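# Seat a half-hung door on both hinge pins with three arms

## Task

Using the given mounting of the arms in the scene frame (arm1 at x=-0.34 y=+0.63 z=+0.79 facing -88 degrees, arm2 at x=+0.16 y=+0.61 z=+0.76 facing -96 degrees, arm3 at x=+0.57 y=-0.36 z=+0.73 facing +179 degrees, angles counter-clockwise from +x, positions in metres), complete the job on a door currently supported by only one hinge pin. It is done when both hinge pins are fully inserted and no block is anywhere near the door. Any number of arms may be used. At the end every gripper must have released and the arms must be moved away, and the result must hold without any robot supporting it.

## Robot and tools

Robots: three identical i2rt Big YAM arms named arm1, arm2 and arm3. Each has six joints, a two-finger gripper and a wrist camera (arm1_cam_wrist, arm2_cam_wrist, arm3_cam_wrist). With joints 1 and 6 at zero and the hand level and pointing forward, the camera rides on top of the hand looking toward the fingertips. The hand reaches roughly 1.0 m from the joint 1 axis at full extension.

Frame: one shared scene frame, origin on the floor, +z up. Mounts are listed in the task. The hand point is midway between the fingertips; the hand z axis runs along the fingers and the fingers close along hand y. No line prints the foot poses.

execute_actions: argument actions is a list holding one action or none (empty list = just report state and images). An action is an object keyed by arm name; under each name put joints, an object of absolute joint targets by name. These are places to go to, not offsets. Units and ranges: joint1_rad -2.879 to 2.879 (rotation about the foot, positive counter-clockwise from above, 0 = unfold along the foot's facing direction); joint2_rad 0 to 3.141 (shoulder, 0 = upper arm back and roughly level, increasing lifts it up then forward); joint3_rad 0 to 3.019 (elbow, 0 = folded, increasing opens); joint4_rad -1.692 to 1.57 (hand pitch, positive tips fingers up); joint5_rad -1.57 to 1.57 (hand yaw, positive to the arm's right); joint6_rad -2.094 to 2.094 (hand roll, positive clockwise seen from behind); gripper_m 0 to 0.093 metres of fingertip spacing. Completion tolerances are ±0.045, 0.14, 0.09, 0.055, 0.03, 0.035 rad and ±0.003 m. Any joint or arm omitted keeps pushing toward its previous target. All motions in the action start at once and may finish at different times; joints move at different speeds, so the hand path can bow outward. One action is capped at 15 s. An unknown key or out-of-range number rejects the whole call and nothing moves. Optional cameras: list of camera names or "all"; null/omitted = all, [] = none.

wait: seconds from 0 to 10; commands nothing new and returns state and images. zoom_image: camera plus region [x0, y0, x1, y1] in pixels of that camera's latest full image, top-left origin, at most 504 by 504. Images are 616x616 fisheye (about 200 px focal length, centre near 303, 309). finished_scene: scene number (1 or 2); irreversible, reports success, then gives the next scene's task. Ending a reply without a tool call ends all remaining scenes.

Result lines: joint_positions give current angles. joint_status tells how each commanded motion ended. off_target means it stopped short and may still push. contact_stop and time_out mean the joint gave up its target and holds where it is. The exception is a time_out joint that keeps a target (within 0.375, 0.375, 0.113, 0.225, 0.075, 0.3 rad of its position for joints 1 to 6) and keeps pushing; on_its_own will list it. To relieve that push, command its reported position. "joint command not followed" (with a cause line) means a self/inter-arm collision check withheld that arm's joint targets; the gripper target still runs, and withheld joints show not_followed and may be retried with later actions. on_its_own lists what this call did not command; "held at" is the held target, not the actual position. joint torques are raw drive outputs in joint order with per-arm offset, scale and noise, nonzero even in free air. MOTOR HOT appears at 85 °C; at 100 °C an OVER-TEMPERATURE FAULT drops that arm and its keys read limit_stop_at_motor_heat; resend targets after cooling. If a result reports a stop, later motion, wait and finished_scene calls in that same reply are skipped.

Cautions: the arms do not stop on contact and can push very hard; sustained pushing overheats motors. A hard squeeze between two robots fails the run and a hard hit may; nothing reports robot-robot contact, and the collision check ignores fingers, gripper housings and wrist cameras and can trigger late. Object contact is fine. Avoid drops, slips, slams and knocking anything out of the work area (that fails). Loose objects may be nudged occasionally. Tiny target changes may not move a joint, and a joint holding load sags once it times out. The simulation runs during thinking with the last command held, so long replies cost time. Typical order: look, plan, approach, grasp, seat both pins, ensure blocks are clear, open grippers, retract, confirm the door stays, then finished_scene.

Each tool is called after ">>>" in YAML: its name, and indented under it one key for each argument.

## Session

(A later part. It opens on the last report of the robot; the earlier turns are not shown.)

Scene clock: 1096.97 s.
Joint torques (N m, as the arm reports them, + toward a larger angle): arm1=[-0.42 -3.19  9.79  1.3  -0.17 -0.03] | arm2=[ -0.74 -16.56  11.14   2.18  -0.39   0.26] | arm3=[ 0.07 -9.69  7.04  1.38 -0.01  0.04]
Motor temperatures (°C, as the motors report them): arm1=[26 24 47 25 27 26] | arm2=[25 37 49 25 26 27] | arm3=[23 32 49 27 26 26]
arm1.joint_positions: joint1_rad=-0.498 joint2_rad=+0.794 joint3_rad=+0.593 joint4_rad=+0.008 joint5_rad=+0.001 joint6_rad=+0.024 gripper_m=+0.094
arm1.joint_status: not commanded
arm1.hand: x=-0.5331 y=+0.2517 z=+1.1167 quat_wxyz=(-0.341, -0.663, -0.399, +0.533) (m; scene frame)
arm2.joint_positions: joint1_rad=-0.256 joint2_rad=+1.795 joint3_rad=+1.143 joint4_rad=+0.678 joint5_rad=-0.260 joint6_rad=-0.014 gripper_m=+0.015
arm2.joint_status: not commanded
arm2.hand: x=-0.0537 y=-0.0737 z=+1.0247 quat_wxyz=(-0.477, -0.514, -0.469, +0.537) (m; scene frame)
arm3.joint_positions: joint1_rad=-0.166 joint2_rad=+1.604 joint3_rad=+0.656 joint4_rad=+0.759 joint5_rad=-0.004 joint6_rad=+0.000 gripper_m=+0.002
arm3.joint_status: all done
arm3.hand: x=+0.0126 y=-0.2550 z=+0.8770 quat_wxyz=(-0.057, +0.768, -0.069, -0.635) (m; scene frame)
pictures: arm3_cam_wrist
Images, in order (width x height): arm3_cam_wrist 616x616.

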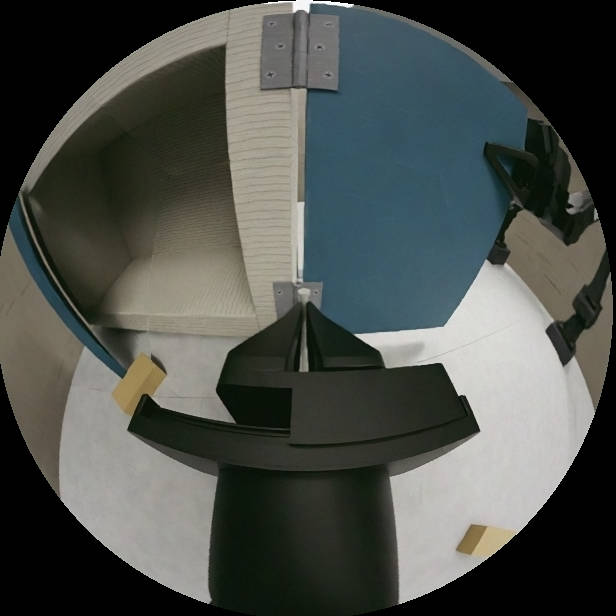

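>>> execute_actions:
  actions:
    - {"arm3":{"joints":{"joint1_rad":-0.143,"joint2_rad":1.62,"joint3_rad":0.80,"joint4_rad":0.87,"joint5_rad":0}}}
  cameras: []

>>> execute_actions:
  actions:
    - {"arm3":{"joints":{"joint2_rad":1.69,"joint3_rad":0.875,"joint4_rad":0.87}}}
  cameras: []

Scene clock: 1105.53 s.
Joint torques (N m, as the arm reports them, + toward a larger angle): arm1=[-0.31 -3.08  9.79  1.32 -0.17 -0.03] | arm2=[ -0.69 -16.44  11.03   2.22  -0.4    0.33] | arm3=[ 1.11 -9.97  9.42  2.34 -0.02  0.06]
Motor temperatures (°C, as the motors report them): arm1=[26 24 47 25 27 26] | arm2=[25 37 49 26 26 27] | arm3=[23 32 49 27 25 26]
arm1.joint_positions: joint1_rad=-0.498 joint2_rad=+0.794 joint3_rad=+0.593 joint4_rad=+0.008 joint5_rad=+0.001 joint6_rad=+0.024 gripper_m=+0.094
arm1.joint_status: not commanded
arm1.hand: x=-0.5331 y=+0.2517 z=+1.1167 quat_wxyz=(-0.341, -0.663, -0.399, +0.533) (m; scene frame)
arm2.joint_positions: joint1_rad=-0.256 joint2_rad=+1.795 joint3_rad=+1.143 joint4_rad=+0.678 joint5_rad=-0.260 joint6_rad=-0.014 gripper_m=+0.015
arm2.joint_status: not commanded
arm2.hand: x=-0.0537 y=-0.0737 z=+1.0247 quat_wxyz=(-0.477, -0.514, -0.469, +0.537) (m; scene frame)
arm3.joint_positions: joint1_rad=-0.156 joint2_rad=+1.614 joint3_rad=+0.774 joint4_rad=+0.853 joint5_rad=-0.003 joint6_rad=+0.000 gripper_m=+0.002
arm3.joint_status: all done
arm3.hand: x=-0.0281 y=-0.2538 z=+0.9517 quat_wxyz=(-0.060, +0.700, -0.059, -0.709) (m; scene frame)
pictures: none
No camera images: the call's "cameras" was empty. Leave "cameras" out to get every camera's image.

Scene clock: 1106.27 s.
Joint torques (N m, as the arm reports them, + toward a larger angle): arm1=[-0.24 -3.13  9.79  1.29 -0.16 -0.03] | arm2=[ -1.02 -16.22  11.     2.22  -0.39   0.29] | arm3=[  0.88 -10.73  10.71   2.38   0.     0.06]
Motor temperatures (°C, as the motors report them): arm1=[26 24 47 25 27 26] | arm2=[25 37 49 26 26 27] | arm3=[23 32 49 27 25 26]
arm1.joint_positions: joint1_rad=-0.498 joint2_rad=+0.794 joint3_rad=+0.593 joint4_rad=+0.008 joint5_rad=+0.001 joint6_rad=+0.024 gripper_m=+0.094
arm1.joint_status: not commanded
arm1.hand: x=-0.5331 y=+0.2517 z=+1.1167 quat_wxyz=(-0.341, -0.663, -0.399, +0.533) (m; scene frame)
arm2.joint_positions: joint1_rad=-0.256 joint2_rad=+1.795 joint3_rad=+1.143 joint4_rad=+0.678 joint5_rad=-0.260 joint6_rad=-0.014 gripper_m=+0.015
arm2.joint_status: not commanded
arm2.hand: x=-0.0537 y=-0.0737 z=+1.0247 quat_wxyz=(-0.477, -0.514, -0.469, +0.537) (m; scene frame)
arm3.joint_positions: joint1_rad=-0.156 joint2_rad=+1.681 joint3_rad=+0.833 joint4_rad=+0.853 joint5_rad=-0.003 joint6_rad=+0.000 gripper_m=+0.002
arm3.joint_status: all done
arm3.hand: x=-0.0506 y=-0.2498 z=+0.9412 quat_wxyz=(-0.060, +0.703, -0.059, -0.707) (m; scene frame)
pictures: none
No camera images: the call's "cameras" was empty. Leave "cameras" out to get every camera's image.

>>> execute_actions:
  actions:
    - {"arm3":{"joints":{"joint5_rad":0.012,"joint2_rad":1.715,"joint4_rad":0.895}}}
  cameras: []

>>> execute_actions:
  actions:
    - {"arm3":{"joints":{"joint2_rad":1.745,"joint4_rad":0.92}}}
  cameras: []

Scene clock: 1111.43 s.
Joint torques (N m, as the arm reports them, + toward a larger angle): arm1=[-0.36 -3.05  9.72  1.28 -0.19 -0.02] | arm2=[ -0.6  -16.63  11.01   2.13  -0.38   0.28] | arm3=[ 1.15 -9.88 10.79  2.42  0.    0.01]
Motor temperatures (°C, as the motors report them): arm1=[26 24 47 25 27 26] | arm2=[25 37 49 26 26 27] | arm3=[23 32 50 27 25 26]
arm1.joint_positions: joint1_rad=-0.498 joint2_rad=+0.794 joint3_rad=+0.593 joint4_rad=+0.008 joint5_rad=+0.001 joint6_rad=+0.024 gripper_m=+0.094
arm1.joint_status: not commanded
arm1.hand: x=-0.5331 y=+0.2517 z=+1.1167 quat_wxyz=(-0.341, -0.663, -0.399, +0.533) (m; scene frame)
arm2.joint_positions: joint1_rad=-0.256 joint2_rad=+1.795 joint3_rad=+1.143 joint4_rad=+0.678 joint5_rad=-0.260 joint6_rad=-0.014 gripper_m=+0.015
arm2.joint_status: not commanded
arm2.hand: x=-0.0537 y=-0.0737 z=+1.0247 quat_wxyz=(-0.477, -0.514, -0.469, +0.537) (m; scene frame)
arm3.joint_positions: joint1_rad=-0.156 joint2_rad=+1.691 joint3_rad=+0.833 joint4_rad=+0.877 joint5_rad=+0.008 joint6_rad=+0.000 gripper_m=+0.002
arm3.joint_status: all done
arm3.hand: x=-0.0511 y=-0.2480 z=+0.9407 quat_wxyz=(-0.064, +0.698, -0.063, -0.711) (m; scene frame)
pictures: none
No camera images: the call's "cameras" was empty. Leave "cameras" out to get every camera's image.

Scene clock: 1112.03 s.
Joint torques (N m, as the arm reports them, + toward a larger angle): arm1=[-0.42 -3.24  9.78  1.31 -0.17 -0.03] | arm2=[ -1.13 -16.01  11.15   2.18  -0.37   0.28] | arm3=[  1.01 -10.08  10.26   2.3   -0.01   0.04]
Motor temperatures (°C, as the motors report them): arm1=[26 24 47 25 27 26] | arm2=[25 37 49 26 26 27] | arm3=[23 32 50 27 25 26]
arm1.joint_positions: joint1_rad=-0.498 joint2_rad=+0.794 joint3_rad=+0.593 joint4_rad=+0.008 joint5_rad=+0.001 joint6_rad=+0.024 gripper_m=+0.094
arm1.joint_status: not commanded
arm1.hand: x=-0.5331 y=+0.2517 z=+1.1167 quat_wxyz=(-0.341, -0.663, -0.399, +0.533) (m; scene frame)
arm2.joint_positions: joint1_rad=-0.256 joint2_rad=+1.795 joint3_rad=+1.143 joint4_rad=+0.678 joint5_rad=-0.260 joint6_rad=-0.014 gripper_m=+0.015
arm2.joint_status: not commanded
arm2.hand: x=-0.0537 y=-0.0737 z=+1.0247 quat_wxyz=(-0.477, -0.514, -0.469, +0.537) (m; scene frame)
arm3.joint_positions: joint1_rad=-0.154 joint2_rad=+1.722 joint3_rad=+0.837 joint4_rad=+0.908 joint5_rad=+0.009 joint6_rad=+0.000 gripper_m=+0.002
arm3.joint_status: all done
arm3.hand: x=-0.0544 y=-0.2483 z=+0.9312 quat_wxyz=(-0.064, +0.696, -0.062, -0.712) (m; scene frame)
pictures: none
No camera images: the call's "cameras" was empty. Leave "cameras" out to get every camera's image.

>>> execute_actions:
  actions:
    - {"arm3":{"joints":{"joint2_rad":1.76,"joint3_rad":0.825,"joint4_rad":0.92}}}
  cameras: []

Scene clock: 1114.97 s.
Joint torques (N m, as the arm reports them, + toward a larger angle): arm1=[-0.38 -3.06  9.84  1.25 -0.16 -0.03] | arm2=[ -0.88 -16.15  11.02   2.27  -0.36   0.25] | arm3=[ 0.86 -8.92  6.16  2.02 -0.02  0.04]
Motor temperatures (°C, as the motors report them): arm1=[26 24 47 25 27 26] | arm2=[25 37 49 26 26 27] | arm3=[23 32 50 27 25 26]
arm1.joint_positions: joint1_rad=-0.498 joint2_rad=+0.794 joint3_rad=+0.593 joint4_rad=+0.008 joint5_rad=+0.001 joint6_rad=+0.024 gripper_m=+0.094
arm1.joint_status: not commanded
arm1.hand: x=-0.5331 y=+0.2517 z=+1.1167 quat_wxyz=(-0.341, -0.663, -0.399, +0.533) (m; scene frame)
arm2.joint_positions: joint1_rad=-0.256 joint2_rad=+1.795 joint3_rad=+1.143 joint4_rad=+0.678 joint5_rad=-0.260 joint6_rad=-0.014 gripper_m=+0.015
arm2.joint_status: not commanded
arm2.hand: x=-0.0537 y=-0.0737 z=+1.0247 quat_wxyz=(-0.477, -0.514, -0.469, +0.537) (m; scene frame)
arm3.joint_positions: joint1_rad=-0.154 joint2_rad=+1.725 joint3_rad=+0.836 joint4_rad=+0.914 joint5_rad=+0.009 joint6_rad=+0.000 gripper_m=+0.002
arm3.joint_status: all done
arm3.hand: x=-0.0544 y=-0.2483 z=+0.9306 quat_wxyz=(-0.064, +0.695, -0.062, -0.713) (m; scene frame)
pictures: none
No camera images: the call's "cameras" was empty. Leave "cameras" out to get every camera's image.

>>> execute_actions:
  actions:
    - {"arm3":{"joints":{"joint2_rad":1.70,"joint3_rad":0.84,"joint4_rad":0.86}}}
  cameras: []

>>> execute_actions:
  actions:
    - {"arm3":{"joints":{"joint2_rad":1.74,"joint4_rad":0.875}}}
  cameras: []

Scene clock: 1120.90 s.
Joint torques (N m, as the arm reports them, + toward a larger angle): arm1=[-0.22 -3.08  9.8   1.3  -0.17 -0.04] | arm2=[ -0.96 -16.17  11.11   2.21  -0.39   0.26] | arm3=[  1.07 -12.5    7.51   1.26  -0.02   0.02]
Motor temperatures (°C, as the motors report them): arm1=[26 24 47 25 27 26] | arm2=[25 37 49 26 26 27] | arm3=[23 32 49 27 25 26]
arm1.joint_positions: joint1_rad=-0.498 joint2_rad=+0.794 joint3_rad=+0.593 joint4_rad=+0.008 joint5_rad=+0.001 joint6_rad=+0.024 gripper_m=+0.094
arm1.joint_status: not commanded
arm1.hand: x=-0.5331 y=+0.2517 z=+1.1167 quat_wxyz=(-0.341, -0.663, -0.399, +0.533) (m; scene frame)
arm2.joint_positions: joint1_rad=-0.256 joint2_rad=+1.795 joint3_rad=+1.143 joint4_rad=+0.678 joint5_rad=-0.260 joint6_rad=-0.014 gripper_m=+0.015
arm2.joint_status: not commanded
arm2.hand: x=-0.0537 y=-0.0737 z=+1.0247 quat_wxyz=(-0.477, -0.514, -0.469, +0.537) (m; scene frame)
arm3.joint_positions: joint1_rad=-0.154 joint2_rad=+1.713 joint3_rad=+0.836 joint4_rad=+0.874 joint5_rad=+0.009 joint6_rad=+0.000 gripper_m=+0.002
arm3.joint_status: all done
arm3.hand: x=-0.0536 y=-0.2485 z=+0.9283 quat_wxyz=(-0.063, +0.705, -0.063, -0.703) (m; scene frame)
pictures: none
No camera images: the call's "cameras" was empty. Leave "cameras" out to get every camera's image.

Scene clock: 1121.43 s.
Joint torques (N m, as the arm reports them, + toward a larger angle): arm1=[-0.38 -3.16  9.75  1.29 -0.17 -0.03] | arm2=[ -0.7  -16.58  11.07   2.12  -0.39   0.29] | arm3=[ 0.81 -9.97  7.5   1.77  0.03  0.05]
Motor temperatures (°C, as the motors report them): arm1=[26 24 47 25 27 26] | arm2=[25 37 49 26 26 27] | arm3=[23 32 49 27 25 26]
arm1.joint_positions: joint1_rad=-0.498 joint2_rad=+0.794 joint3_rad=+0.593 joint4_rad=+0.008 joint5_rad=+0.001 joint6_rad=+0.024 gripper_m=+0.094
arm1.joint_status: not commanded
arm1.hand: x=-0.5331 y=+0.2517 z=+1.1167 quat_wxyz=(-0.341, -0.663, -0.399, +0.533) (m; scene frame)
arm2.joint_positions: joint1_rad=-0.256 joint2_rad=+1.795 joint3_rad=+1.143 joint4_rad=+0.678 joint5_rad=-0.260 joint6_rad=-0.014 gripper_m=+0.015
arm2.joint_status: not commanded
arm2.hand: x=-0.0537 y=-0.0737 z=+1.0247 quat_wxyz=(-0.477, -0.514, -0.469, +0.537) (m; scene frame)
arm3.joint_positions: joint1_rad=-0.154 joint2_rad=+1.715 joint3_rad=+0.836 joint4_rad=+0.874 joint5_rad=+0.009 joint6_rad=+0.000 gripper_m=+0.002
arm3.joint_status: all done
arm3.hand: x=-0.0538 y=-0.2484 z=+0.9266 quat_wxyz=(-0.063, +0.706, -0.063, -0.702) (m; scene frame)
pictures: none
No camera images: the call's "cameras" was empty. Leave "cameras" out to get every camera's image.

>>> execute_actions:
  actions:
    - {"arm3":{"joints":{"joint2_rad":1.77,"joint3_rad":0.815,"joint4_rad":0.91}}}
  cameras: ["arm3_cam_wrist"]

Scene clock: 1125.83 s.
Joint torques (N m, as the arm reports them, + toward a larger angle): arm1=[-0.27 -3.1   9.77  1.28 -0.17 -0.04] | arm2=[ -0.9  -16.37  11.12   2.21  -0.39   0.28] | arm3=[ 1.46 -9.9   5.94  2.02  0.01  0.03]
Motor temperatures (°C, as the motors report them): arm1=[26 24 47 25 27 26] | arm2=[25 37 49 26 26 27] | arm3=[23 32 49 27 25 26]
arm1.joint_positions: joint1_rad=-0.498 joint2_rad=+0.794 joint3_rad=+0.593 joint4_rad=+0.008 joint5_rad=+0.001 joint6_rad=+0.024 gripper_m=+0.094
arm1.joint_status: not commanded
arm1.hand: x=-0.5331 y=+0.2517 z=+1.1167 quat_wxyz=(-0.341, -0.663, -0.399, +0.533) (m; scene frame)
arm2.joint_positions: joint1_rad=-0.256 joint2_rad=+1.795 joint3_rad=+1.143 joint4_rad=+0.678 joint5_rad=-0.260 joint6_rad=-0.014 gripper_m=+0.015
arm2.joint_status: not commanded
arm2.hand: x=-0.0537 y=-0.0737 z=+1.0247 quat_wxyz=(-0.477, -0.514, -0.469, +0.537) (m; scene frame)
arm3.joint_positions: joint1_rad=-0.154 joint2_rad=+1.742 joint3_rad=+0.826 joint4_rad=+0.904 joint5_rad=+0.009 joint6_rad=+0.000 gripper_m=+0.002
arm3.joint_status: all done
arm3.hand: x=-0.0524 y=-0.2487 z=+0.9130 quat_wxyz=(-0.063, +0.709, -0.063, -0.700) (m; scene frame)
pictures: arm3_cam_wrist
Images, in order (width x height): arm3_cam_wrist 616x616.

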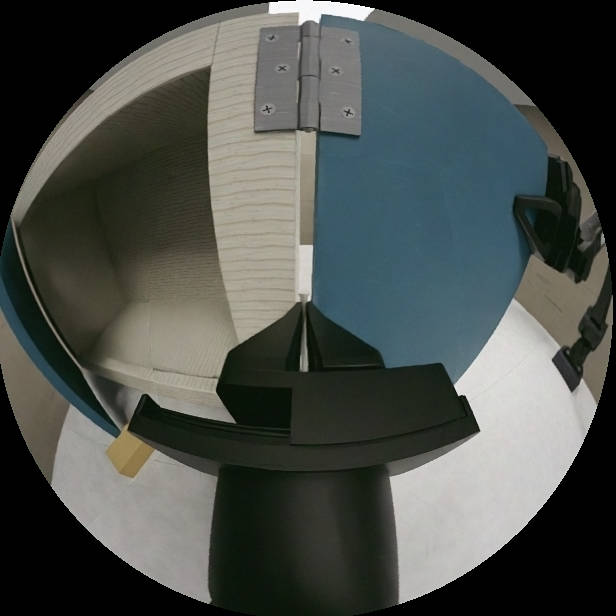

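>>> execute_actions:
  actions:
    - {"arm3":{"joints":{"joint2_rad":1.80,"joint3_rad":0.81,"joint4_rad":0.95}}}
  cameras: ["arm3_cam_wrist"]

>>> zoom_image:
  camera: "arm3_cam_wrist"
  region: [260,260,350,380]

Scene clock: 1130.37 s.
Joint torques (N m, as the arm reports them, + toward a larger angle): arm1=[-0.29 -3.27  9.8   1.28 -0.16 -0.02] | arm2=[ -0.61 -16.75  11.04   2.3   -0.37   0.32] | arm3=[ 1.21 -9.33  5.64  1.91 -0.02  0.07]
Motor temperatures (°C, as the motors report them): arm1=[26 24 47 25 27 26] | arm2=[25 37 49 26 26 27] | arm3=[23 32 49 27 25 26]
arm1.joint_positions: joint1_rad=-0.498 joint2_rad=+0.794 joint3_rad=+0.593 joint4_rad=+0.008 joint5_rad=+0.001 joint6_rad=+0.024 gripper_m=+0.094
arm1.joint_status: not commanded
arm1.hand: x=-0.5331 y=+0.2517 z=+1.1167 quat_wxyz=(-0.341, -0.663, -0.399, +0.533) (m; scene frame)
arm2.joint_positions: joint1_rad=-0.256 joint2_rad=+1.795 joint3_rad=+1.143 joint4_rad=+0.678 joint5_rad=-0.260 joint6_rad=-0.014 gripper_m=+0.015
arm2.joint_status: not commanded
arm2.hand: x=-0.0537 y=-0.0737 z=+1.0247 quat_wxyz=(-0.477, -0.514, -0.469, +0.537) (m; scene frame)
arm3.joint_positions: joint1_rad=-0.154 joint2_rad=+1.769 joint3_rad=+0.822 joint4_rad=+0.946 joint5_rad=+0.009 joint6_rad=+0.000 gripper_m=+0.002
arm3.joint_status: all done
arm3.hand: x=-0.0528 y=-0.2486 z=+0.9051 quat_wxyz=(-0.063, +0.705, -0.063, -0.704) (m; scene frame)
pictures: arm3_cam_wrist
Images, in order (width x height): arm3_cam_wrist 616x616.

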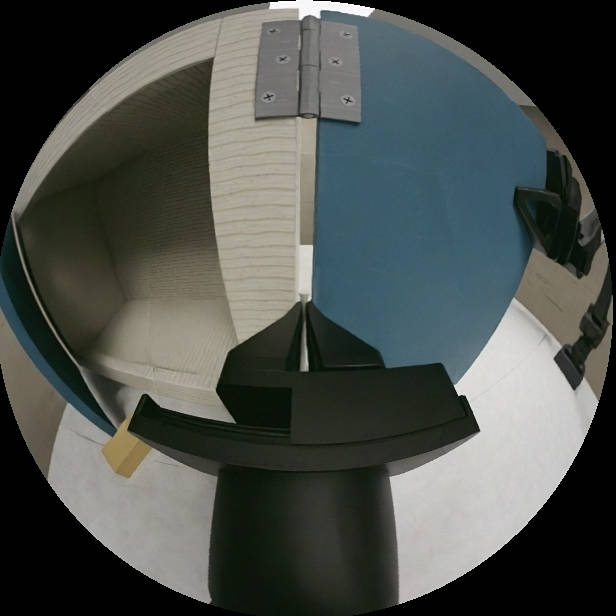

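Region (260, 260, 350, 380) of arm3_cam_wrist's 616x616 image, scaled by 4.200, with more detail than that image has; it fills the left 378 columns of this view, and the rest is white.

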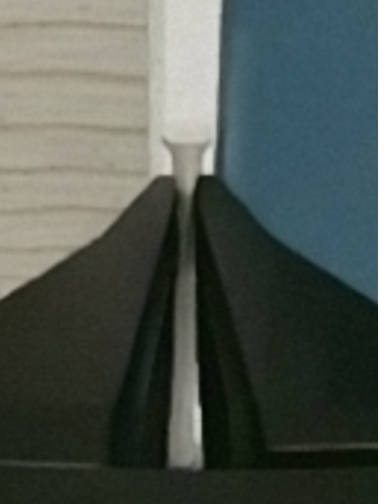

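>>> execute_actions:
  actions:
    - {"arm3":{"joints":{"joint2_rad":1.81,"joint3_rad":0.77,"joint4_rad":0.96}}}
  cameras: []

Scene clock: 1133.80 s.
Joint torques (N m, as the arm reports them, + toward a larger angle): arm1=[-0.54 -3.3   9.78  1.28 -0.18 -0.03] | arm2=[ -0.55 -16.42  11.09   2.17  -0.37   0.28] | arm3=[ 1.01 -9.59  3.46  1.74 -0.01  0.06]
Motor temperatures (°C, as the motors report them): arm1=[26 24 47 25 27 26] | arm2=[25 37 49 26 26 27] | arm3=[23 32 48 27 25 26]
arm1.joint_positions: joint1_rad=-0.498 joint2_rad=+0.794 joint3_rad=+0.593 joint4_rad=+0.008 joint5_rad=+0.001 joint6_rad=+0.024 gripper_m=+0.094
arm1.joint_status: not commanded
arm1.hand: x=-0.5331 y=+0.2517 z=+1.1167 quat_wxyz=(-0.341, -0.663, -0.399, +0.533) (m; scene frame)
arm2.joint_positions: joint1_rad=-0.256 joint2_rad=+1.795 joint3_rad=+1.143 joint4_rad=+0.678 joint5_rad=-0.260 joint6_rad=-0.014 gripper_m=+0.015
arm2.joint_status: not commanded
arm2.hand: x=-0.0537 y=-0.0737 z=+1.0247 quat_wxyz=(-0.477, -0.514, -0.469, +0.537) (m; scene frame)
arm3.joint_positions: joint1_rad=-0.154 joint2_rad=+1.776 joint3_rad=+0.806 joint4_rad=+0.961 joint5_rad=+0.009 joint6_rad=+0.000 gripper_m=+0.002
arm3.joint_status: all done
arm3.hand: x=-0.0480 y=-0.2494 z=+0.8965 quat_wxyz=(-0.063, +0.708, -0.063, -0.701) (m; scene frame)
pictures: none
No camera images: the call's "cameras" was empty. Leave "cameras" out to get every camera's image.

>>> execute_actions:
  actions:
    - {"arm3":{"joints":{"joint2_rad":1.86,"joint3_rad":0.82,"joint4_rad":0.99}}}
  cameras: ["arm3_cam_wrist"]

>>> zoom_image:
  camera: "arm3_cam_wrist"
  region: [260,260,350,380]

Scene clock: 1139.10 s.
Joint torques (N m, as the arm reports them, + toward a larger angle): arm1=[-0.56 -3.32  9.79  1.21 -0.18 -0.02] | arm2=[ -0.85 -16.6   11.11   2.22  -0.39   0.27] | arm3=[ 1.36 -7.28  7.1   1.19 -0.02  0.  ]
Motor temperatures (°C, as the motors report them): arm1=[26 24 47 25 27 26] | arm2=[25 37 49 26 26 27] | arm3=[23 32 47 27 25 26]
arm1.joint_positions: joint1_rad=-0.498 joint2_rad=+0.794 joint3_rad=+0.593 joint4_rad=+0.008 joint5_rad=+0.001 joint6_rad=+0.024 gripper_m=+0.094
arm1.joint_status: not commanded
arm1.hand: x=-0.5331 y=+0.2517 z=+1.1167 quat_wxyz=(-0.341, -0.663, -0.399, +0.533) (m; scene frame)
arm2.joint_positions: joint1_rad=-0.256 joint2_rad=+1.795 joint3_rad=+1.143 joint4_rad=+0.678 joint5_rad=-0.260 joint6_rad=-0.014 gripper_m=+0.015
arm2.joint_status: not commanded
arm2.hand: x=-0.0537 y=-0.0737 z=+1.0247 quat_wxyz=(-0.477, -0.514, -0.469, +0.537) (m; scene frame)
arm3.joint_positions: joint1_rad=-0.154 joint2_rad=+1.804 joint3_rad=+0.812 joint4_rad=+1.008 joint5_rad=+0.009 joint6_rad=+0.000 gripper_m=+0.002
arm3.joint_status: all done
arm3.hand: x=-0.0510 y=-0.2489 z=+0.8946 quat_wxyz=(-0.064, +0.698, -0.063, -0.710) (m; scene frame)
pictures: arm3_cam_wrist
Images, in order (width x height): arm3_cam_wrist 616x616.

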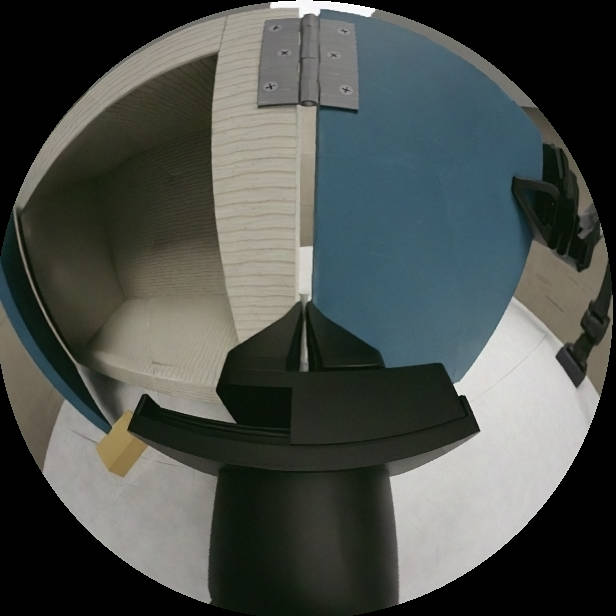

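Region (260, 260, 350, 380) of arm3_cam_wrist's 616x616 image, scaled by 4.200, with more detail than that image has; it fills the left 378 columns of this view, and the rest is white.

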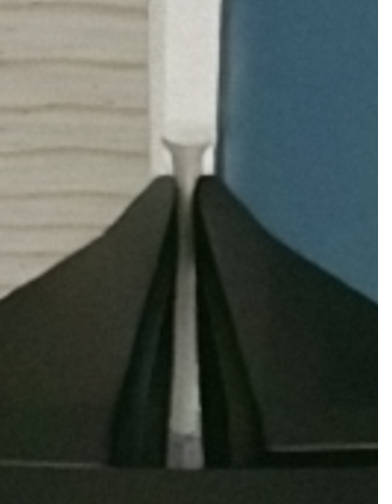

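>>> execute_actions:
  actions:
    - {"arm3":{"joints":{"joint2_rad":1.81,"joint3_rad":0.81,"joint4_rad":0.99,"gripper_m":0.025}}}
  cameras: ["arm3_cam_wrist"]

>>> execute_actions:
  actions:
    - {"arm3":{"joints":{"joint2_rad":1.68,"joint3_rad":0.76,"joint4_rad":0.87}}}
  cameras: ["arm3_cam_wrist"]

Scene clock: 1145.40 s.
Joint torques (N m, as the arm reports them, + toward a larger angle): arm1=[-0.3  -3.14  9.75  1.27 -0.16 -0.03] | arm2=[ -1.03 -16.23  11.04   2.23  -0.39   0.28] | arm3=[  1.68 -11.98   6.15   1.14  -0.81   0.04]
Motor temperatures (°C, as the motors report them): arm1=[26 24 47 25 27 26] | arm2=[25 37 49 26 26 27] | arm3=[23 32 47 27 25 26]
arm1.joint_positions: joint1_rad=-0.498 joint2_rad=+0.794 joint3_rad=+0.593 joint4_rad=+0.008 joint5_rad=+0.001 joint6_rad=+0.024 gripper_m=+0.094
arm1.joint_status: not commanded
arm1.hand: x=-0.5331 y=+0.2517 z=+1.1167 quat_wxyz=(-0.341, -0.663, -0.399, +0.533) (m; scene frame)
arm2.joint_positions: joint1_rad=-0.256 joint2_rad=+1.795 joint3_rad=+1.143 joint4_rad=+0.678 joint5_rad=-0.260 joint6_rad=-0.014 gripper_m=+0.015
arm2.joint_status: not commanded
arm2.hand: x=-0.0537 y=-0.0737 z=+1.0247 quat_wxyz=(-0.477, -0.514, -0.469, +0.537) (m; scene frame)
arm3.joint_positions: joint1_rad=-0.162 joint2_rad=+1.805 joint3_rad=+0.812 joint4_rad=+1.007 joint5_rad=+0.029 joint6_rad=+0.000 gripper_m=+0.025
arm3.joint_status: all done
arm3.hand: x=-0.0493 y=-0.2403 z=+0.8929 quat_wxyz=(-0.074, +0.699, -0.073, -0.708) (m; scene frame)
pictures: arm3_cam_wrist
Images, in order (width x height): arm3_cam_wrist 616x616.

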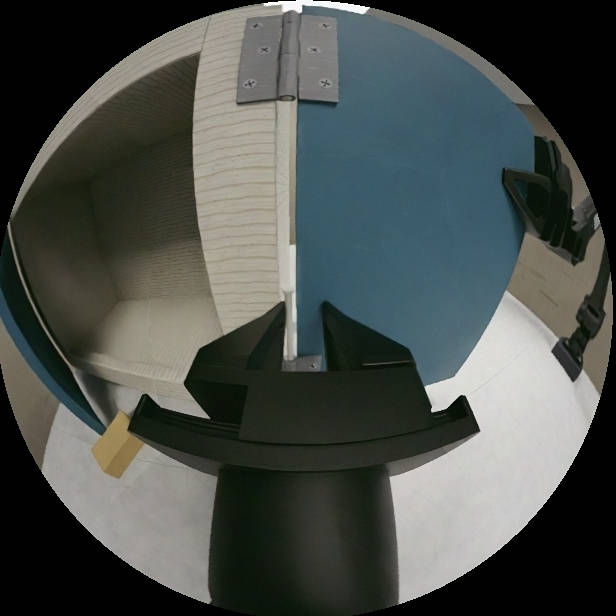

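Scene clock: 1146.37 s.
Joint torques (N m, as the arm reports them, + toward a larger angle): arm1=[-0.42 -3.05  9.76  1.31 -0.16 -0.03] | arm2=[ -0.31 -16.88  11.06   2.17  -0.39   0.28] | arm3=[  1.46 -11.74   7.28   1.5   -0.29   0.01]
Motor temperatures (°C, as the motors report them): arm1=[26 24 47 25 27 26] | arm2=[25 37 49 26 26 27] | arm3=[23 32 47 27 25 26]
arm1.joint_positions: joint1_rad=-0.498 joint2_rad=+0.794 joint3_rad=+0.593 joint4_rad=+0.008 joint5_rad=+0.001 joint6_rad=+0.024 gripper_m=+0.094
arm1.joint_status: not commanded
arm1.hand: x=-0.5331 y=+0.2517 z=+1.1167 quat_wxyz=(-0.341, -0.663, -0.399, +0.533) (m; scene frame)
arm2.joint_positions: joint1_rad=-0.256 joint2_rad=+1.795 joint3_rad=+1.143 joint4_rad=+0.678 joint5_rad=-0.260 joint6_rad=-0.014 gripper_m=+0.015
arm2.joint_status: not commanded
arm2.hand: x=-0.0537 y=-0.0737 z=+1.0247 quat_wxyz=(-0.477, -0.514, -0.469, +0.537) (m; scene frame)
arm3.joint_positions: joint1_rad=-0.155 joint2_rad=+1.685 joint3_rad=+0.754 joint4_rad=+0.880 joint5_rad=+0.015 joint6_rad=+0.000 gripper_m=+0.025
arm3.joint_status: all done
arm3.hand: x=-0.0270 y=-0.2512 z=+0.9068 quat_wxyz=(-0.065, +0.722, -0.067, -0.686) (m; scene frame)
pictures: arm3_cam_wrist
Images, in order (width x height): arm3_cam_wrist 616x616.

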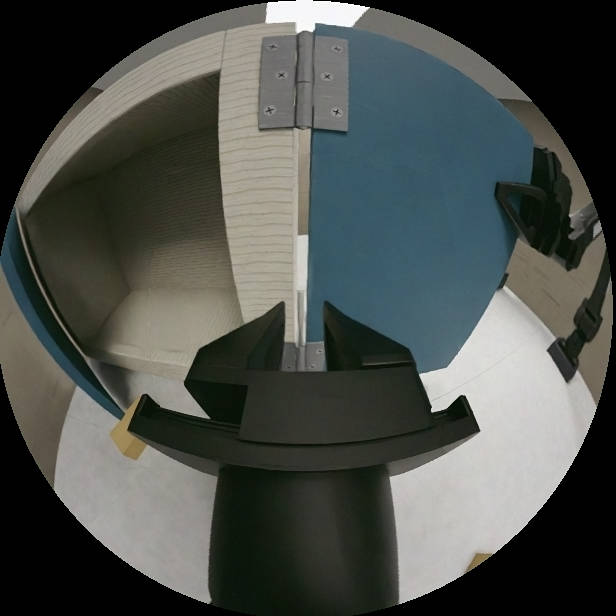

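>>> execute_actions:
  actions:
    - {"arm3":{"joints":{"joint2_rad":1.6,"joint3_rad":0.77,"joint4_rad":0.86,"gripper_m":0.0,"joint5_rad":0.005}}}
  cameras: []

>>> execute_actions:
  actions:
    - {"arm3":{"joints":{"joint2_rad":1.69,"joint3_rad":0.89,"joint4_rad":0.85}}}
  cameras: []

>>> execute_actions:
  actions:
    - {"arm3":{"joints":{"joint2_rad":1.79,"joint3_rad":0.86,"joint4_rad":0.88}}}
  cameras: ["arm3_cam_wrist"]

Scene clock: 1154.43 s.
Joint torques (N m, as the arm reports them, + toward a larger angle): arm1=[-0.48 -3.17  9.76  1.29 -0.17 -0.02] | arm2=[ -0.44 -16.49  11.12   2.16  -0.37   0.25] | arm3=[  1.24 -10.77   8.79   1.68  -0.28   0.04]
Motor temperatures (°C, as the motors report them): arm1=[26 24 47 25 27 26] | arm2=[25 37 49 26 26 27] | arm3=[23 32 48 27 25 26]
arm1.joint_positions: joint1_rad=-0.498 joint2_rad=+0.794 joint3_rad=+0.593 joint4_rad=+0.008 joint5_rad=+0.001 joint6_rad=+0.024 gripper_m=+0.094
arm1.joint_status: not commanded
arm1.hand: x=-0.5331 y=+0.2517 z=+1.1167 quat_wxyz=(-0.341, -0.663, -0.399, +0.533) (m; scene frame)
arm2.joint_positions: joint1_rad=-0.256 joint2_rad=+1.795 joint3_rad=+1.143 joint4_rad=+0.678 joint5_rad=-0.260 joint6_rad=-0.014 gripper_m=+0.015
arm2.joint_status: not commanded
arm2.hand: x=-0.0537 y=-0.0737 z=+1.0247 quat_wxyz=(-0.477, -0.514, -0.469, +0.537) (m; scene frame)
arm3.joint_positions: joint1_rad=-0.155 joint2_rad=+1.605 joint3_rad=+0.754 joint4_rad=+0.867 joint5_rad=+0.009 joint6_rad=+0.000 gripper_m=+0.000
arm3.joint_status: all done
arm3.hand: x=-0.0215 y=-0.2533 z=+0.9504 quat_wxyz=(-0.064, +0.699, -0.063, -0.710) (m; scene frame)
pictures: none
No camera images: the call's "cameras" was empty. Leave "cameras" out to get every camera's image.

Scene clock: 1155.27 s.
Joint torques (N m, as the arm reports them, + toward a larger angle): arm1=[-0.35 -3.08  9.79  1.3  -0.18 -0.04] | arm2=[ -1.1  -16.45  11.06   2.17  -0.38   0.31] | arm3=[  1.39 -11.34  10.83   1.41  -0.28   0.05]
Motor temperatures (°C, as the motors report them): arm1=[26 24 47 25 27 26] | arm2=[25 37 49 26 26 27] | arm3=[23 32 48 27 25 26]
arm1.joint_positions: joint1_rad=-0.498 joint2_rad=+0.794 joint3_rad=+0.593 joint4_rad=+0.008 joint5_rad=+0.001 joint6_rad=+0.024 gripper_m=+0.094
arm1.joint_status: not commanded
arm1.hand: x=-0.5331 y=+0.2517 z=+1.1167 quat_wxyz=(-0.341, -0.663, -0.399, +0.533) (m; scene frame)
arm2.joint_positions: joint1_rad=-0.256 joint2_rad=+1.795 joint3_rad=+1.143 joint4_rad=+0.678 joint5_rad=-0.260 joint6_rad=-0.014 gripper_m=+0.015
arm2.joint_status: not commanded
arm2.hand: x=-0.0537 y=-0.0737 z=+1.0247 quat_wxyz=(-0.477, -0.514, -0.469, +0.537) (m; scene frame)
arm3.joint_positions: joint1_rad=-0.155 joint2_rad=+1.683 joint3_rad=+0.849 joint4_rad=+0.859 joint5_rad=+0.009 joint6_rad=+0.000 gripper_m=+0.000
arm3.joint_status: all done
arm3.hand: x=-0.0548 y=-0.2475 z=+0.9490 quat_wxyz=(-0.064, +0.696, -0.063, -0.713) (m; scene frame)
pictures: none
No camera images: the call's "cameras" was empty. Leave "cameras" out to get every camera's image.

Scene clock: 1155.93 s.
Joint torques (N m, as the arm reports them, + toward a larger angle): arm1=[-0.29 -3.16  9.77  1.26 -0.17 -0.02] | arm2=[ -1.31 -16.57  11.06   2.31  -0.39   0.26] | arm3=[ 0.91 -9.33  7.83  1.42 -0.2   0.04]
Motor temperatures (°C, as the motors report them): arm1=[26 24 47 25 27 26] | arm2=[25 37 49 26 26 27] | arm3=[23 32 48 27 25 26]
arm1.joint_positions: joint1_rad=-0.498 joint2_rad=+0.794 joint3_rad=+0.593 joint4_rad=+0.008 joint5_rad=+0.001 joint6_rad=+0.024 gripper_m=+0.094
arm1.joint_status: not commanded
arm1.hand: x=-0.5331 y=+0.2517 z=+1.1167 quat_wxyz=(-0.341, -0.663, -0.399, +0.533) (m; scene frame)
arm2.joint_positions: joint1_rad=-0.256 joint2_rad=+1.795 joint3_rad=+1.143 joint4_rad=+0.678 joint5_rad=-0.260 joint6_rad=-0.014 gripper_m=+0.015
arm2.joint_status: not commanded
arm2.hand: x=-0.0537 y=-0.0737 z=+1.0247 quat_wxyz=(-0.477, -0.514, -0.469, +0.537) (m; scene frame)
arm3.joint_positions: joint1_rad=-0.155 joint2_rad=+1.751 joint3_rad=+0.850 joint4_rad=+0.888 joint5_rad=+0.007 joint6_rad=+0.000 gripper_m=+0.000
arm3.joint_status: all done
arm3.hand: x=-0.0601 y=-0.2471 z=+0.9151 quat_wxyz=(-0.063, +0.709, -0.063, -0.700) (m; scene frame)
pictures: arm3_cam_wrist
Images, in order (width x height): arm3_cam_wrist 616x616.

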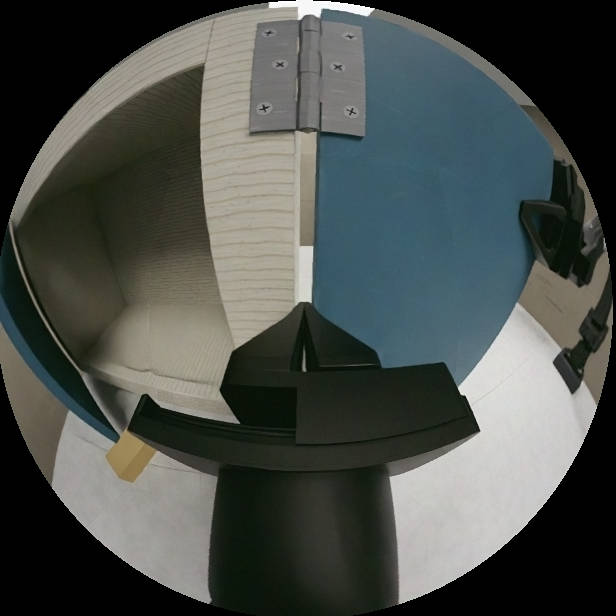

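>>> execute_actions:
  actions:
    - {"arm3":{"joints":{"joint2_rad":1.88,"joint3_rad":0.79,"joint4_rad":0.86}}}
  cameras: []

>>> execute_actions:
  actions:
    - {"arm2":{"joints":{"joint5_rad":-0.22,"joint2_rad":1.74}},"arm3":{"joints":{"joint2_rad":1.93,"joint3_rad":0.76,"joint4_rad":0.84}}}
  cameras: ["arm3_cam_wrist"]

Scene clock: 1160.43 s.
Joint torques (N m, as the arm reports them, + toward a larger angle): arm1=[-0.31 -3.25  9.73  1.31 -0.17 -0.02] | arm2=[ -1.05 -16.33  11.11   2.21  -0.41   0.32] | arm3=[ 1.22 -8.26  4.14  0.12 -0.24  0.04]
Motor temperatures (°C, as the motors report them): arm1=[26 24 47 25 27 26] | arm2=[25 37 49 26 26 27] | arm3=[23 32 48 27 25 26]
arm1.joint_positions: joint1_rad=-0.498 joint2_rad=+0.794 joint3_rad=+0.593 joint4_rad=+0.008 joint5_rad=+0.001 joint6_rad=+0.024 gripper_m=+0.094
arm1.joint_status: not commanded
arm1.hand: x=-0.5331 y=+0.2517 z=+1.1167 quat_wxyz=(-0.341, -0.663, -0.399, +0.533) (m; scene frame)
arm2.joint_positions: joint1_rad=-0.256 joint2_rad=+1.795 joint3_rad=+1.143 joint4_rad=+0.678 joint5_rad=-0.260 joint6_rad=-0.014 gripper_m=+0.015
arm2.joint_status: not commanded
arm2.hand: x=-0.0537 y=-0.0737 z=+1.0247 quat_wxyz=(-0.477, -0.514, -0.469, +0.537) (m; scene frame)
arm3.joint_positions: joint1_rad=-0.155 joint2_rad=+1.826 joint3_rad=+0.814 joint4_rad=+0.908 joint5_rad=+0.007 joint6_rad=+0.000 gripper_m=+0.000
arm3.joint_status: all done
arm3.hand: x=-0.0509 y=-0.2487 z=+0.8571 quat_wxyz=(-0.060, +0.740, -0.066, -0.667) (m; scene frame)
pictures: none
No camera images: the call's "cameras" was empty. Leave "cameras" out to get every camera's image.

Scene clock: 1162.10 s.
Joint torques (N m, as the arm reports them, + toward a larger angle): arm1=[-0.29 -3.01  9.76  1.28 -0.16 -0.04] | arm2=[ -1.64 -19.16  11.02   2.27   0.71   0.27] | arm3=[ 1.18 -4.53  1.84 -0.6  -0.24  0.01]
Motor temperatures (°C, as the motors report them): arm1=[26 24 47 25 27 26] | arm2=[25 37 49 26 26 27] | arm3=[23 32 48 27 25 26]
arm1.joint_positions: joint1_rad=-0.498 joint2_rad=+0.794 joint3_rad=+0.593 joint4_rad=+0.008 joint5_rad=+0.001 joint6_rad=+0.024 gripper_m=+0.094
arm1.joint_status: not commanded
arm1.hand: x=-0.5331 y=+0.2517 z=+1.1167 quat_wxyz=(-0.341, -0.663, -0.399, +0.533) (m; scene frame)
arm2.joint_positions: joint1_rad=-0.250 joint2_rad=+1.793 joint3_rad=+1.143 joint4_rad=+0.678 joint5_rad=-0.236 joint6_rad=-0.014 gripper_m=+0.015
arm2.joint_status: all done
arm2.hand: x=-0.0536 y=-0.0743 z=+1.0260 quat_wxyz=(-0.472, -0.518, -0.464, +0.542) (m; scene frame)
arm3.joint_positions: joint1_rad=-0.155 joint2_rad=+1.827 joint3_rad=+0.812 joint4_rad=+0.907 joint5_rad=+0.007 joint6_rad=+0.000 gripper_m=+0.000
arm3.joint_status: joint4_rad time_out (moved -0.001 of -0.068); the others done
arm3.on_its_own: joint4_rad reads +0.907 and still pushes toward +0.840 since a time_out
arm3.hand: x=-0.0504 y=-0.2488 z=+0.8556 quat_wxyz=(-0.060, +0.741, -0.066, -0.665) (m; scene frame)
pictures: arm3_cam_wrist
Images, in order (width x height): arm3_cam_wrist 616x616.

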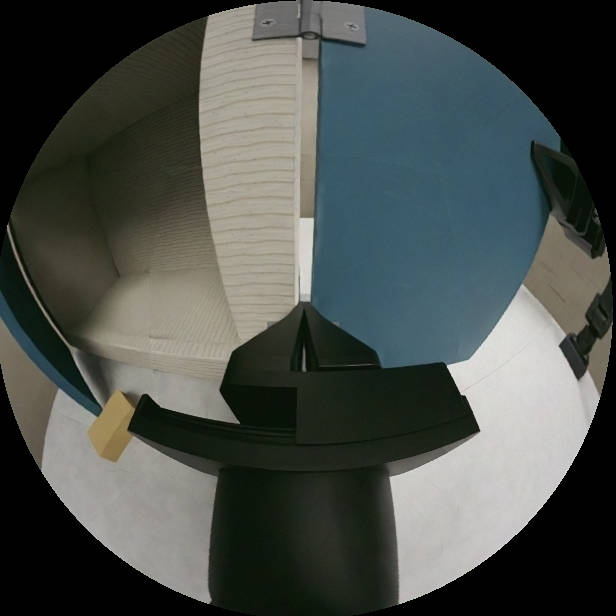

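Reached .856 and firm. Back off and verify.

>>> execute_actions:
  actions:
    - {"arm2":{"joints":{"joint2_rad":1.79,"joint5_rad":-0.24}},"arm3":{"joints":{"joint2_rad":1.72,"joint3_rad":0.8,"joint4_rad":0.85}}}
  cameras: []

>>> execute_actions:
  actions:
    - {"arm3":{"joints":{"joint2_rad":1.6,"joint3_rad":0.66,"joint4_rad":0.75,"gripper_m":0.09}}}
  cameras: ["arm3_cam_wrist"]

>>> zoom_image:
  camera: "arm3_cam_wrist"
  region: [250,220,370,380]

Scene clock: 1167.73 s.
Joint torques (N m, as the arm reports them, + toward a larger angle): arm1=[-0.32 -3.15  9.79  1.23 -0.17 -0.04] | arm2=[ -1.28 -15.55  11.01   2.21  -0.02   0.29] | arm3=[  0.99 -12.28   6.84   1.6   -0.22   0.04]
Motor temperatures (°C, as the motors report them): arm1=[26 24 47 25 27 26] | arm2=[25 37 49 26 26 27] | arm3=[23 32 47 27 25 26]
arm1.joint_positions: joint1_rad=-0.498 joint2_rad=+0.794 joint3_rad=+0.593 joint4_rad=+0.008 joint5_rad=+0.001 joint6_rad=+0.024 gripper_m=+0.094
arm1.joint_status: not commanded
arm1.hand: x=-0.5331 y=+0.2517 z=+1.1167 quat_wxyz=(-0.341, -0.663, -0.399, +0.533) (m; scene frame)
arm2.joint_positions: joint1_rad=-0.250 joint2_rad=+1.794 joint3_rad=+1.143 joint4_rad=+0.678 joint5_rad=-0.239 joint6_rad=-0.014 gripper_m=+0.015
arm2.joint_status: all done
arm2.hand: x=-0.0531 y=-0.0745 z=+1.0255 quat_wxyz=(-0.473, -0.517, -0.465, +0.541) (m; scene frame)
arm3.joint_positions: joint1_rad=-0.155 joint2_rad=+1.728 joint3_rad=+0.800 joint4_rad=+0.859 joint5_rad=+0.007 joint6_rad=+0.000 gripper_m=+0.000
arm3.joint_status: all done
arm3.hand: x=-0.0433 y=-0.2501 z=+0.8978 quat_wxyz=(-0.061, +0.728, -0.065, -0.679) (m; scene frame)
pictures: none
No camera images: the call's "cameras" was empty. Leave "cameras" out to get every camera's image.

Scene clock: 1168.60 s.
Joint torques (N m, as the arm reports them, + toward a larger angle): arm1=[-0.37 -3.13  9.78  1.29 -0.16 -0.03] | arm2=[ -1.67 -15.67  11.01   2.32  -0.02   0.28] | arm3=[  1.14 -10.91   6.58   1.5   -0.2    0.02]
Motor temperatures (°C, as the motors report them): arm1=[26 24 47 25 27 26] | arm2=[25 37 49 26 26 27] | arm3=[23 32 47 27 25 26]
arm1.joint_positions: joint1_rad=-0.498 joint2_rad=+0.794 joint3_rad=+0.593 joint4_rad=+0.008 joint5_rad=+0.001 joint6_rad=+0.024 gripper_m=+0.094
arm1.joint_status: not commanded
arm1.hand: x=-0.5331 y=+0.2517 z=+1.1167 quat_wxyz=(-0.341, -0.663, -0.399, +0.533) (m; scene frame)
arm2.joint_positions: joint1_rad=-0.250 joint2_rad=+1.794 joint3_rad=+1.143 joint4_rad=+0.678 joint5_rad=-0.239 joint6_rad=-0.014 gripper_m=+0.015
arm2.joint_status: not commanded
arm2.hand: x=-0.0531 y=-0.0745 z=+1.0255 quat_wxyz=(-0.473, -0.517, -0.465, +0.541) (m; scene frame)
arm3.joint_positions: joint1_rad=-0.155 joint2_rad=+1.612 joint3_rad=+0.660 joint4_rad=+0.760 joint5_rad=+0.007 joint6_rad=+0.000 gripper_m=+0.090
arm3.joint_status: all done
arm3.hand: x=+0.0101 y=-0.2592 z=+0.8749 quat_wxyz=(-0.057, +0.769, -0.068, -0.634) (m; scene frame)
pictures: arm3_cam_wrist
Images, in order (width x height): arm3_cam_wrist 616x616.

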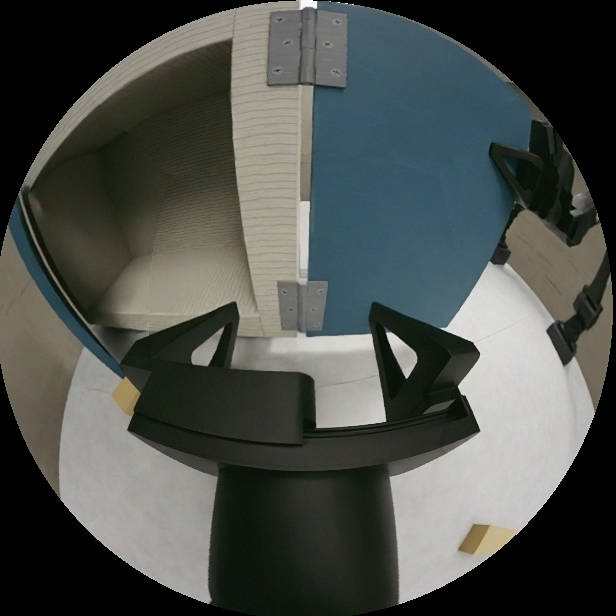

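Region (250, 220, 370, 380) of arm3_cam_wrist's 616x616 image, scaled by 3.150, with more detail than that image has; it fills the left 378 columns of this view, and the rest is white.

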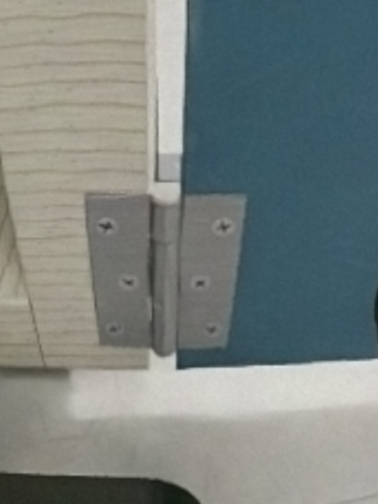

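>>> execute_actions:
  actions:
    - {"arm2":{"joints":{"gripper_m":0.085}},"arm3":{"joints":{"joint2_rad":1.1,"joint3_rad":0.5,"joint4_rad":0.4,"joint1_rad":0.0}}}
  cameras: []

>>> execute_actions:
  actions:
    - {"arm2":{"joints":{"joint2_rad":1.5,"joint3_rad":0.8}}}
  cameras: []

>>> execute_actions:
  actions:
    - {"arm2":{"joints":{"joint2_rad":1.1,"joint3_rad":0.6,"joint5_rad":0}}}

Scene clock: 1179.53 s.
Joint torques (N m, as the arm reports them, + toward a larger angle): arm1=[-0.28 -3.11  9.72  1.27 -0.17 -0.02] | arm2=[ -1.6  -15.25  11.08   2.39  -0.01   0.24] | arm3=[-0.33 -4.7   9.29  1.43 -0.13  0.06]
Motor temperatures (°C, as the motors report them): arm1=[26 24 47 25 27 26] | arm2=[25 37 49 26 26 27] | arm3=[23 32 47 27 25 26]
arm1.joint_positions: joint1_rad=-0.498 joint2_rad=+0.794 joint3_rad=+0.593 joint4_rad=+0.008 joint5_rad=+0.001 joint6_rad=+0.024 gripper_m=+0.094
arm1.joint_status: not commanded
arm1.hand: x=-0.5331 y=+0.2517 z=+1.1167 quat_wxyz=(-0.341, -0.663, -0.399, +0.533) (m; scene frame)
arm2.joint_positions: joint1_rad=-0.250 joint2_rad=+1.793 joint3_rad=+1.143 joint4_rad=+0.678 joint5_rad=-0.239 joint6_rad=-0.009 gripper_m=+0.085
arm2.joint_status: all done
arm2.hand: x=-0.0533 y=-0.0743 z=+1.0263 quat_wxyz=(-0.474, -0.518, -0.463, +0.540) (m; scene frame)
arm3.joint_positions: joint1_rad=+0.005 joint2_rad=+1.098 joint3_rad=+0.493 joint4_rad=+0.410 joint5_rad=+0.005 joint6_rad=+0.000 gripper_m=+0.090
arm3.joint_status: all done
arm3.hand: x=+0.1046 y=-0.3511 z=+0.9607 quat_wxyz=(-0.006, +0.772, -0.006, -0.635) (m; scene frame)
pictures: none
No camera images: the call's "cameras" was empty. Leave "cameras" out to get every camera's image.

Scene clock: 1180.63 s.
Joint torques (N m, as the arm reports them, + toward a larger angle): arm1=[-0.26 -3.23  9.72  1.28 -0.18 -0.03] | arm2=[-1.05 -9.46  9.46  2.17 -0.03  0.2 ] | arm3=[-0.19 -4.92  9.32  1.35 -0.16  0.05]
Motor temperatures (°C, as the motors report them): arm1=[26 24 47 25 27 26] | arm2=[25 37 48 26 26 27] | arm3=[23 32 47 27 25 26]
arm1.joint_positions: joint1_rad=-0.498 joint2_rad=+0.794 joint3_rad=+0.593 joint4_rad=+0.008 joint5_rad=+0.001 joint6_rad=+0.024 gripper_m=+0.094
arm1.joint_status: not commanded
arm1.hand: x=-0.5331 y=+0.2517 z=+1.1167 quat_wxyz=(-0.341, -0.663, -0.399, +0.533) (m; scene frame)
arm2.joint_positions: joint1_rad=-0.250 joint2_rad=+1.486 joint3_rad=+0.800 joint4_rad=+0.678 joint5_rad=-0.239 joint6_rad=-0.009 gripper_m=+0.085
arm2.joint_status: all done
arm2.hand: x=-0.0102 y=+0.0406 z=+1.0345 quat_wxyz=(-0.469, -0.530, -0.469, +0.528) (m; scene frame)
arm3.joint_positions: joint1_rad=+0.005 joint2_rad=+1.098 joint3_rad=+0.493 joint4_rad=+0.410 joint5_rad=+0.005 joint6_rad=+0.000 gripper_m=+0.090
arm3.joint_status: not commanded
arm3.hand: x=+0.1046 y=-0.3511 z=+0.9607 quat_wxyz=(-0.006, +0.772, -0.006, -0.635) (m; scene frame)
pictures: none
No camera images: the call's "cameras" was empty. Leave "cameras" out to get every camera's image.

Scene clock: 1181.83 s.
Joint torques (N m, as the arm reports them, + toward a larger angle): arm1=[-0.32 -3.13  9.77  1.24 -0.16 -0.03] | arm2=[-1.87 -5.15 10.84  2.14  0.23  0.23] | arm3=[-0.11 -4.86  9.13  1.36 -0.12  0.01]
Motor temperatures (°C, as the motors report them): arm1=[26 24 47 25 27 26] | arm2=[25 37 48 26 26 27] | arm3=[23 32 47 27 25 26]
arm1.joint_positions: joint1_rad=-0.498 joint2_rad=+0.794 joint3_rad=+0.593 joint4_rad=+0.008 joint5_rad=+0.001 joint6_rad=+0.024 gripper_m=+0.094
arm1.joint_status: not commanded
arm1.hand: x=-0.5331 y=+0.2517 z=+1.1167 quat_wxyz=(-0.341, -0.663, -0.399, +0.533) (m; scene frame)
arm2.joint_positions: joint1_rad=-0.250 joint2_rad=+1.087 joint3_rad=+0.595 joint4_rad=+0.678 joint5_rad=-0.004 joint6_rad=-0.009 gripper_m=+0.085
arm2.joint_status: all done
arm2.hand: x=-0.0096 y=+0.1580 z=+1.1268 quat_wxyz=(-0.440, -0.523, -0.363, +0.633) (m; scene frame)
arm3.joint_positions: joint1_rad=+0.005 joint2_rad=+1.098 joint3_rad=+0.493 joint4_rad=+0.410 joint5_rad=+0.005 joint6_rad=+0.000 gripper_m=+0.090
arm3.joint_status: not commanded
arm3.hand: x=+0.1046 y=-0.3511 z=+0.9607 quat_wxyz=(-0.006, +0.772, -0.006, -0.635) (m; scene frame)
pictures: arm1_cam_wrist, arm2_cam_wrist, arm3_cam_wrist
Images, in order (width x height): arm1_cam_wrist 616x616, arm2_cam_wrist 616x616, arm3_cam_wrist 616x616.

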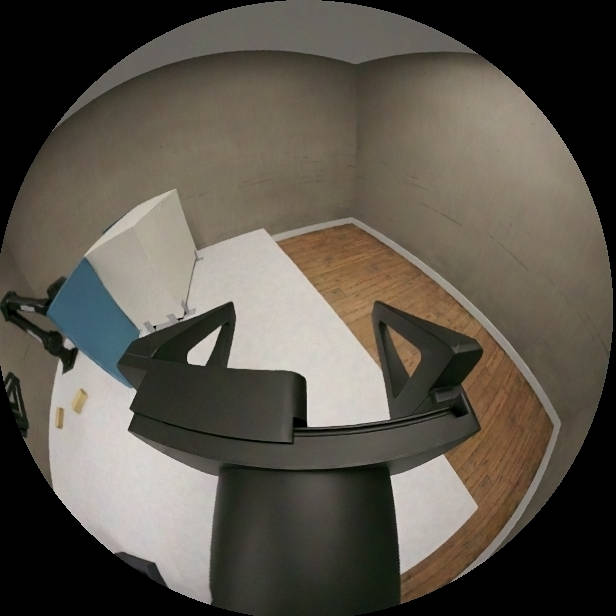

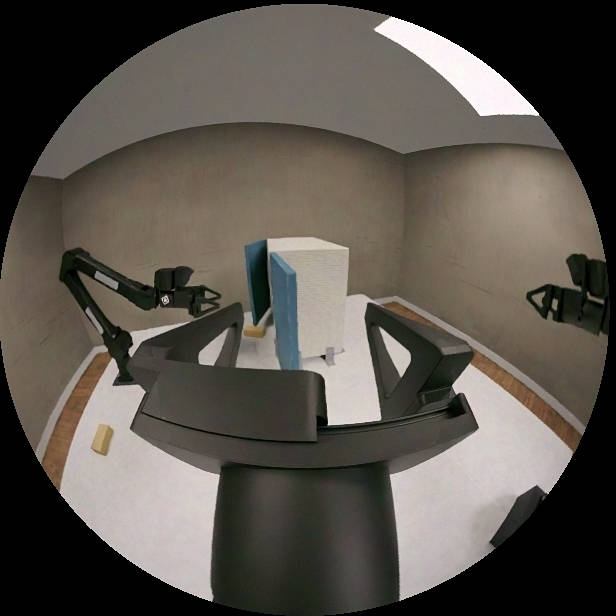

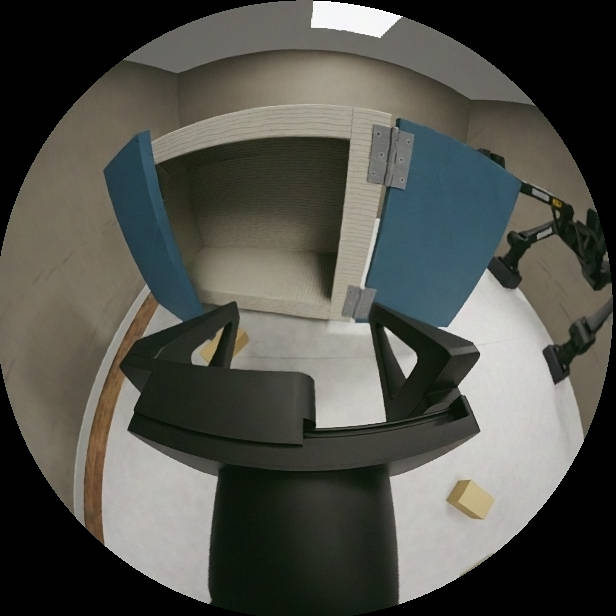

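>>> execute_actions:
  actions:
    - {"arm3":{"joints":{"joint1_rad":0.275,"joint2_rad":1.36,"joint3_rad":1.03,"joint4_rad":-0.64}}}
  cameras: ["arm3_cam_wrist"]

Scene clock: 1196.63 s.
Joint torques (N m, as the arm reports them, + toward a larger angle): arm1=[-0.25 -3.2   9.77  1.29 -0.17 -0.03] | arm2=[-1.3  -4.68 10.88  2.22  0.25  0.2 ] | arm3=[-0.47 -9.52 12.47  0.91 -0.15  0.02]
Motor temperatures (°C, as the motors report them): arm1=[26 24 47 25 27 26] | arm2=[25 35 48 26 26 27] | arm3=[23 31 50 27 25 26]
arm1.joint_positions: joint1_rad=-0.498 joint2_rad=+0.794 joint3_rad=+0.593 joint4_rad=+0.008 joint5_rad=+0.001 joint6_rad=+0.024 gripper_m=+0.094
arm1.joint_status: not commanded
arm1.hand: x=-0.5331 y=+0.2517 z=+1.1167 quat_wxyz=(-0.341, -0.663, -0.399, +0.533) (m; scene frame)
arm2.joint_positions: joint1_rad=-0.250 joint2_rad=+1.087 joint3_rad=+0.595 joint4_rad=+0.678 joint5_rad=-0.004 joint6_rad=-0.009 gripper_m=+0.085
arm2.joint_status: not commanded
arm2.hand: x=-0.0096 y=+0.1580 z=+1.1268 quat_wxyz=(-0.440, -0.523, -0.363, +0.633) (m; scene frame)
arm3.joint_positions: joint1_rad=+0.279 joint2_rad=+1.364 joint3_rad=+0.990 joint4_rad=-0.630 joint5_rad=+0.005 joint6_rad=+0.000 gripper_m=+0.090
arm3.joint_status: all done
arm3.hand: x=+0.0884 y=-0.4857 z=+0.8947 quat_wxyz=(+0.034, +0.952, +0.125, -0.277) (m; scene frame)
pictures: arm3_cam_wrist
Images, in order (width x height): arm3_cam_wrist 616x616.

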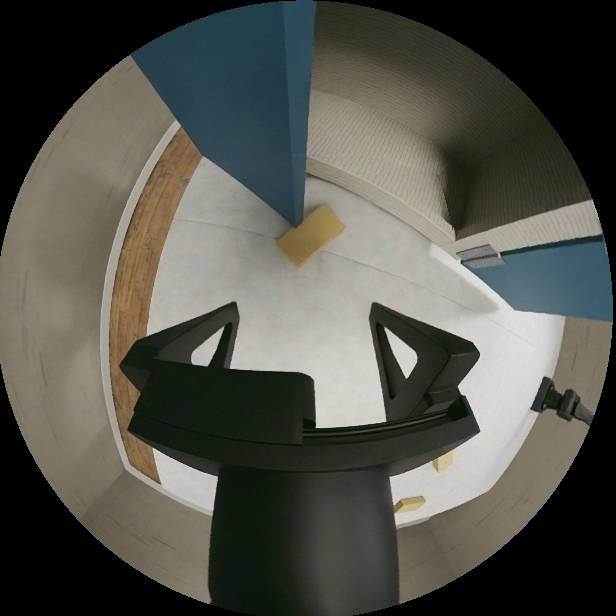

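>>> execute_actions:
  actions:
    - {"arm3":{"joints":{"joint1_rad":0.265,"joint2_rad":1.76,"joint3_rad":1.49,"joint4_rad":-0.98,"joint6_rad":1.05,"gripper_m":0.07}}}
  cameras: ["arm3_cam_wrist"]

Scene clock: 1209.90 s.
Joint torques (N m, as the arm reports them, + toward a larger angle): arm1=[-0.46 -3.24  9.79  1.29 -0.17 -0.04] | arm2=[-1.34 -4.65 10.92  2.15  0.23  0.22] | arm3=[ -0.39 -14.46  13.05   0.51  -0.06   0.12]
Motor temperatures (°C, as the motors report them): arm1=[26 24 47 25 27 26] | arm2=[25 34 48 25 26 27] | arm3=[23 32 53 27 25 26]
arm1.joint_positions: joint1_rad=-0.498 joint2_rad=+0.794 joint3_rad=+0.593 joint4_rad=+0.008 joint5_rad=+0.001 joint6_rad=+0.024 gripper_m=+0.094
arm1.joint_status: not commanded
arm1.hand: x=-0.5331 y=+0.2517 z=+1.1167 quat_wxyz=(-0.341, -0.663, -0.399, +0.533) (m; scene frame)
arm2.joint_positions: joint1_rad=-0.250 joint2_rad=+1.087 joint3_rad=+0.595 joint4_rad=+0.678 joint5_rad=-0.004 joint6_rad=-0.009 gripper_m=+0.085
arm2.joint_status: not commanded
arm2.hand: x=-0.0096 y=+0.1580 z=+1.1268 quat_wxyz=(-0.440, -0.523, -0.363, +0.633) (m; scene frame)
arm3.joint_positions: joint1_rad=+0.269 joint2_rad=+1.760 joint3_rad=+1.441 joint4_rad=-0.970 joint5_rad=+0.006 joint6_rad=+1.042 gripper_m=+0.070
arm3.joint_status: all done
arm3.hand: x=-0.0023 y=-0.5040 z=+0.8600 quat_wxyz=(+0.082, +0.914, -0.381, -0.114) (m; scene frame)
pictures: arm3_cam_wrist
Images, in order (width x height): arm3_cam_wrist 616x616.

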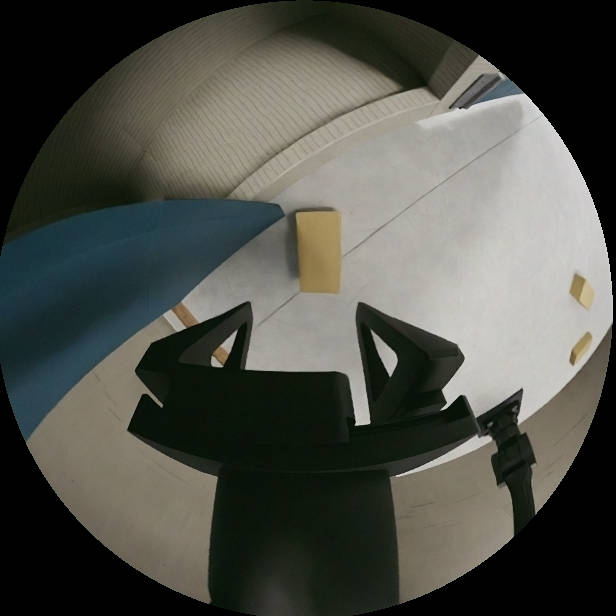

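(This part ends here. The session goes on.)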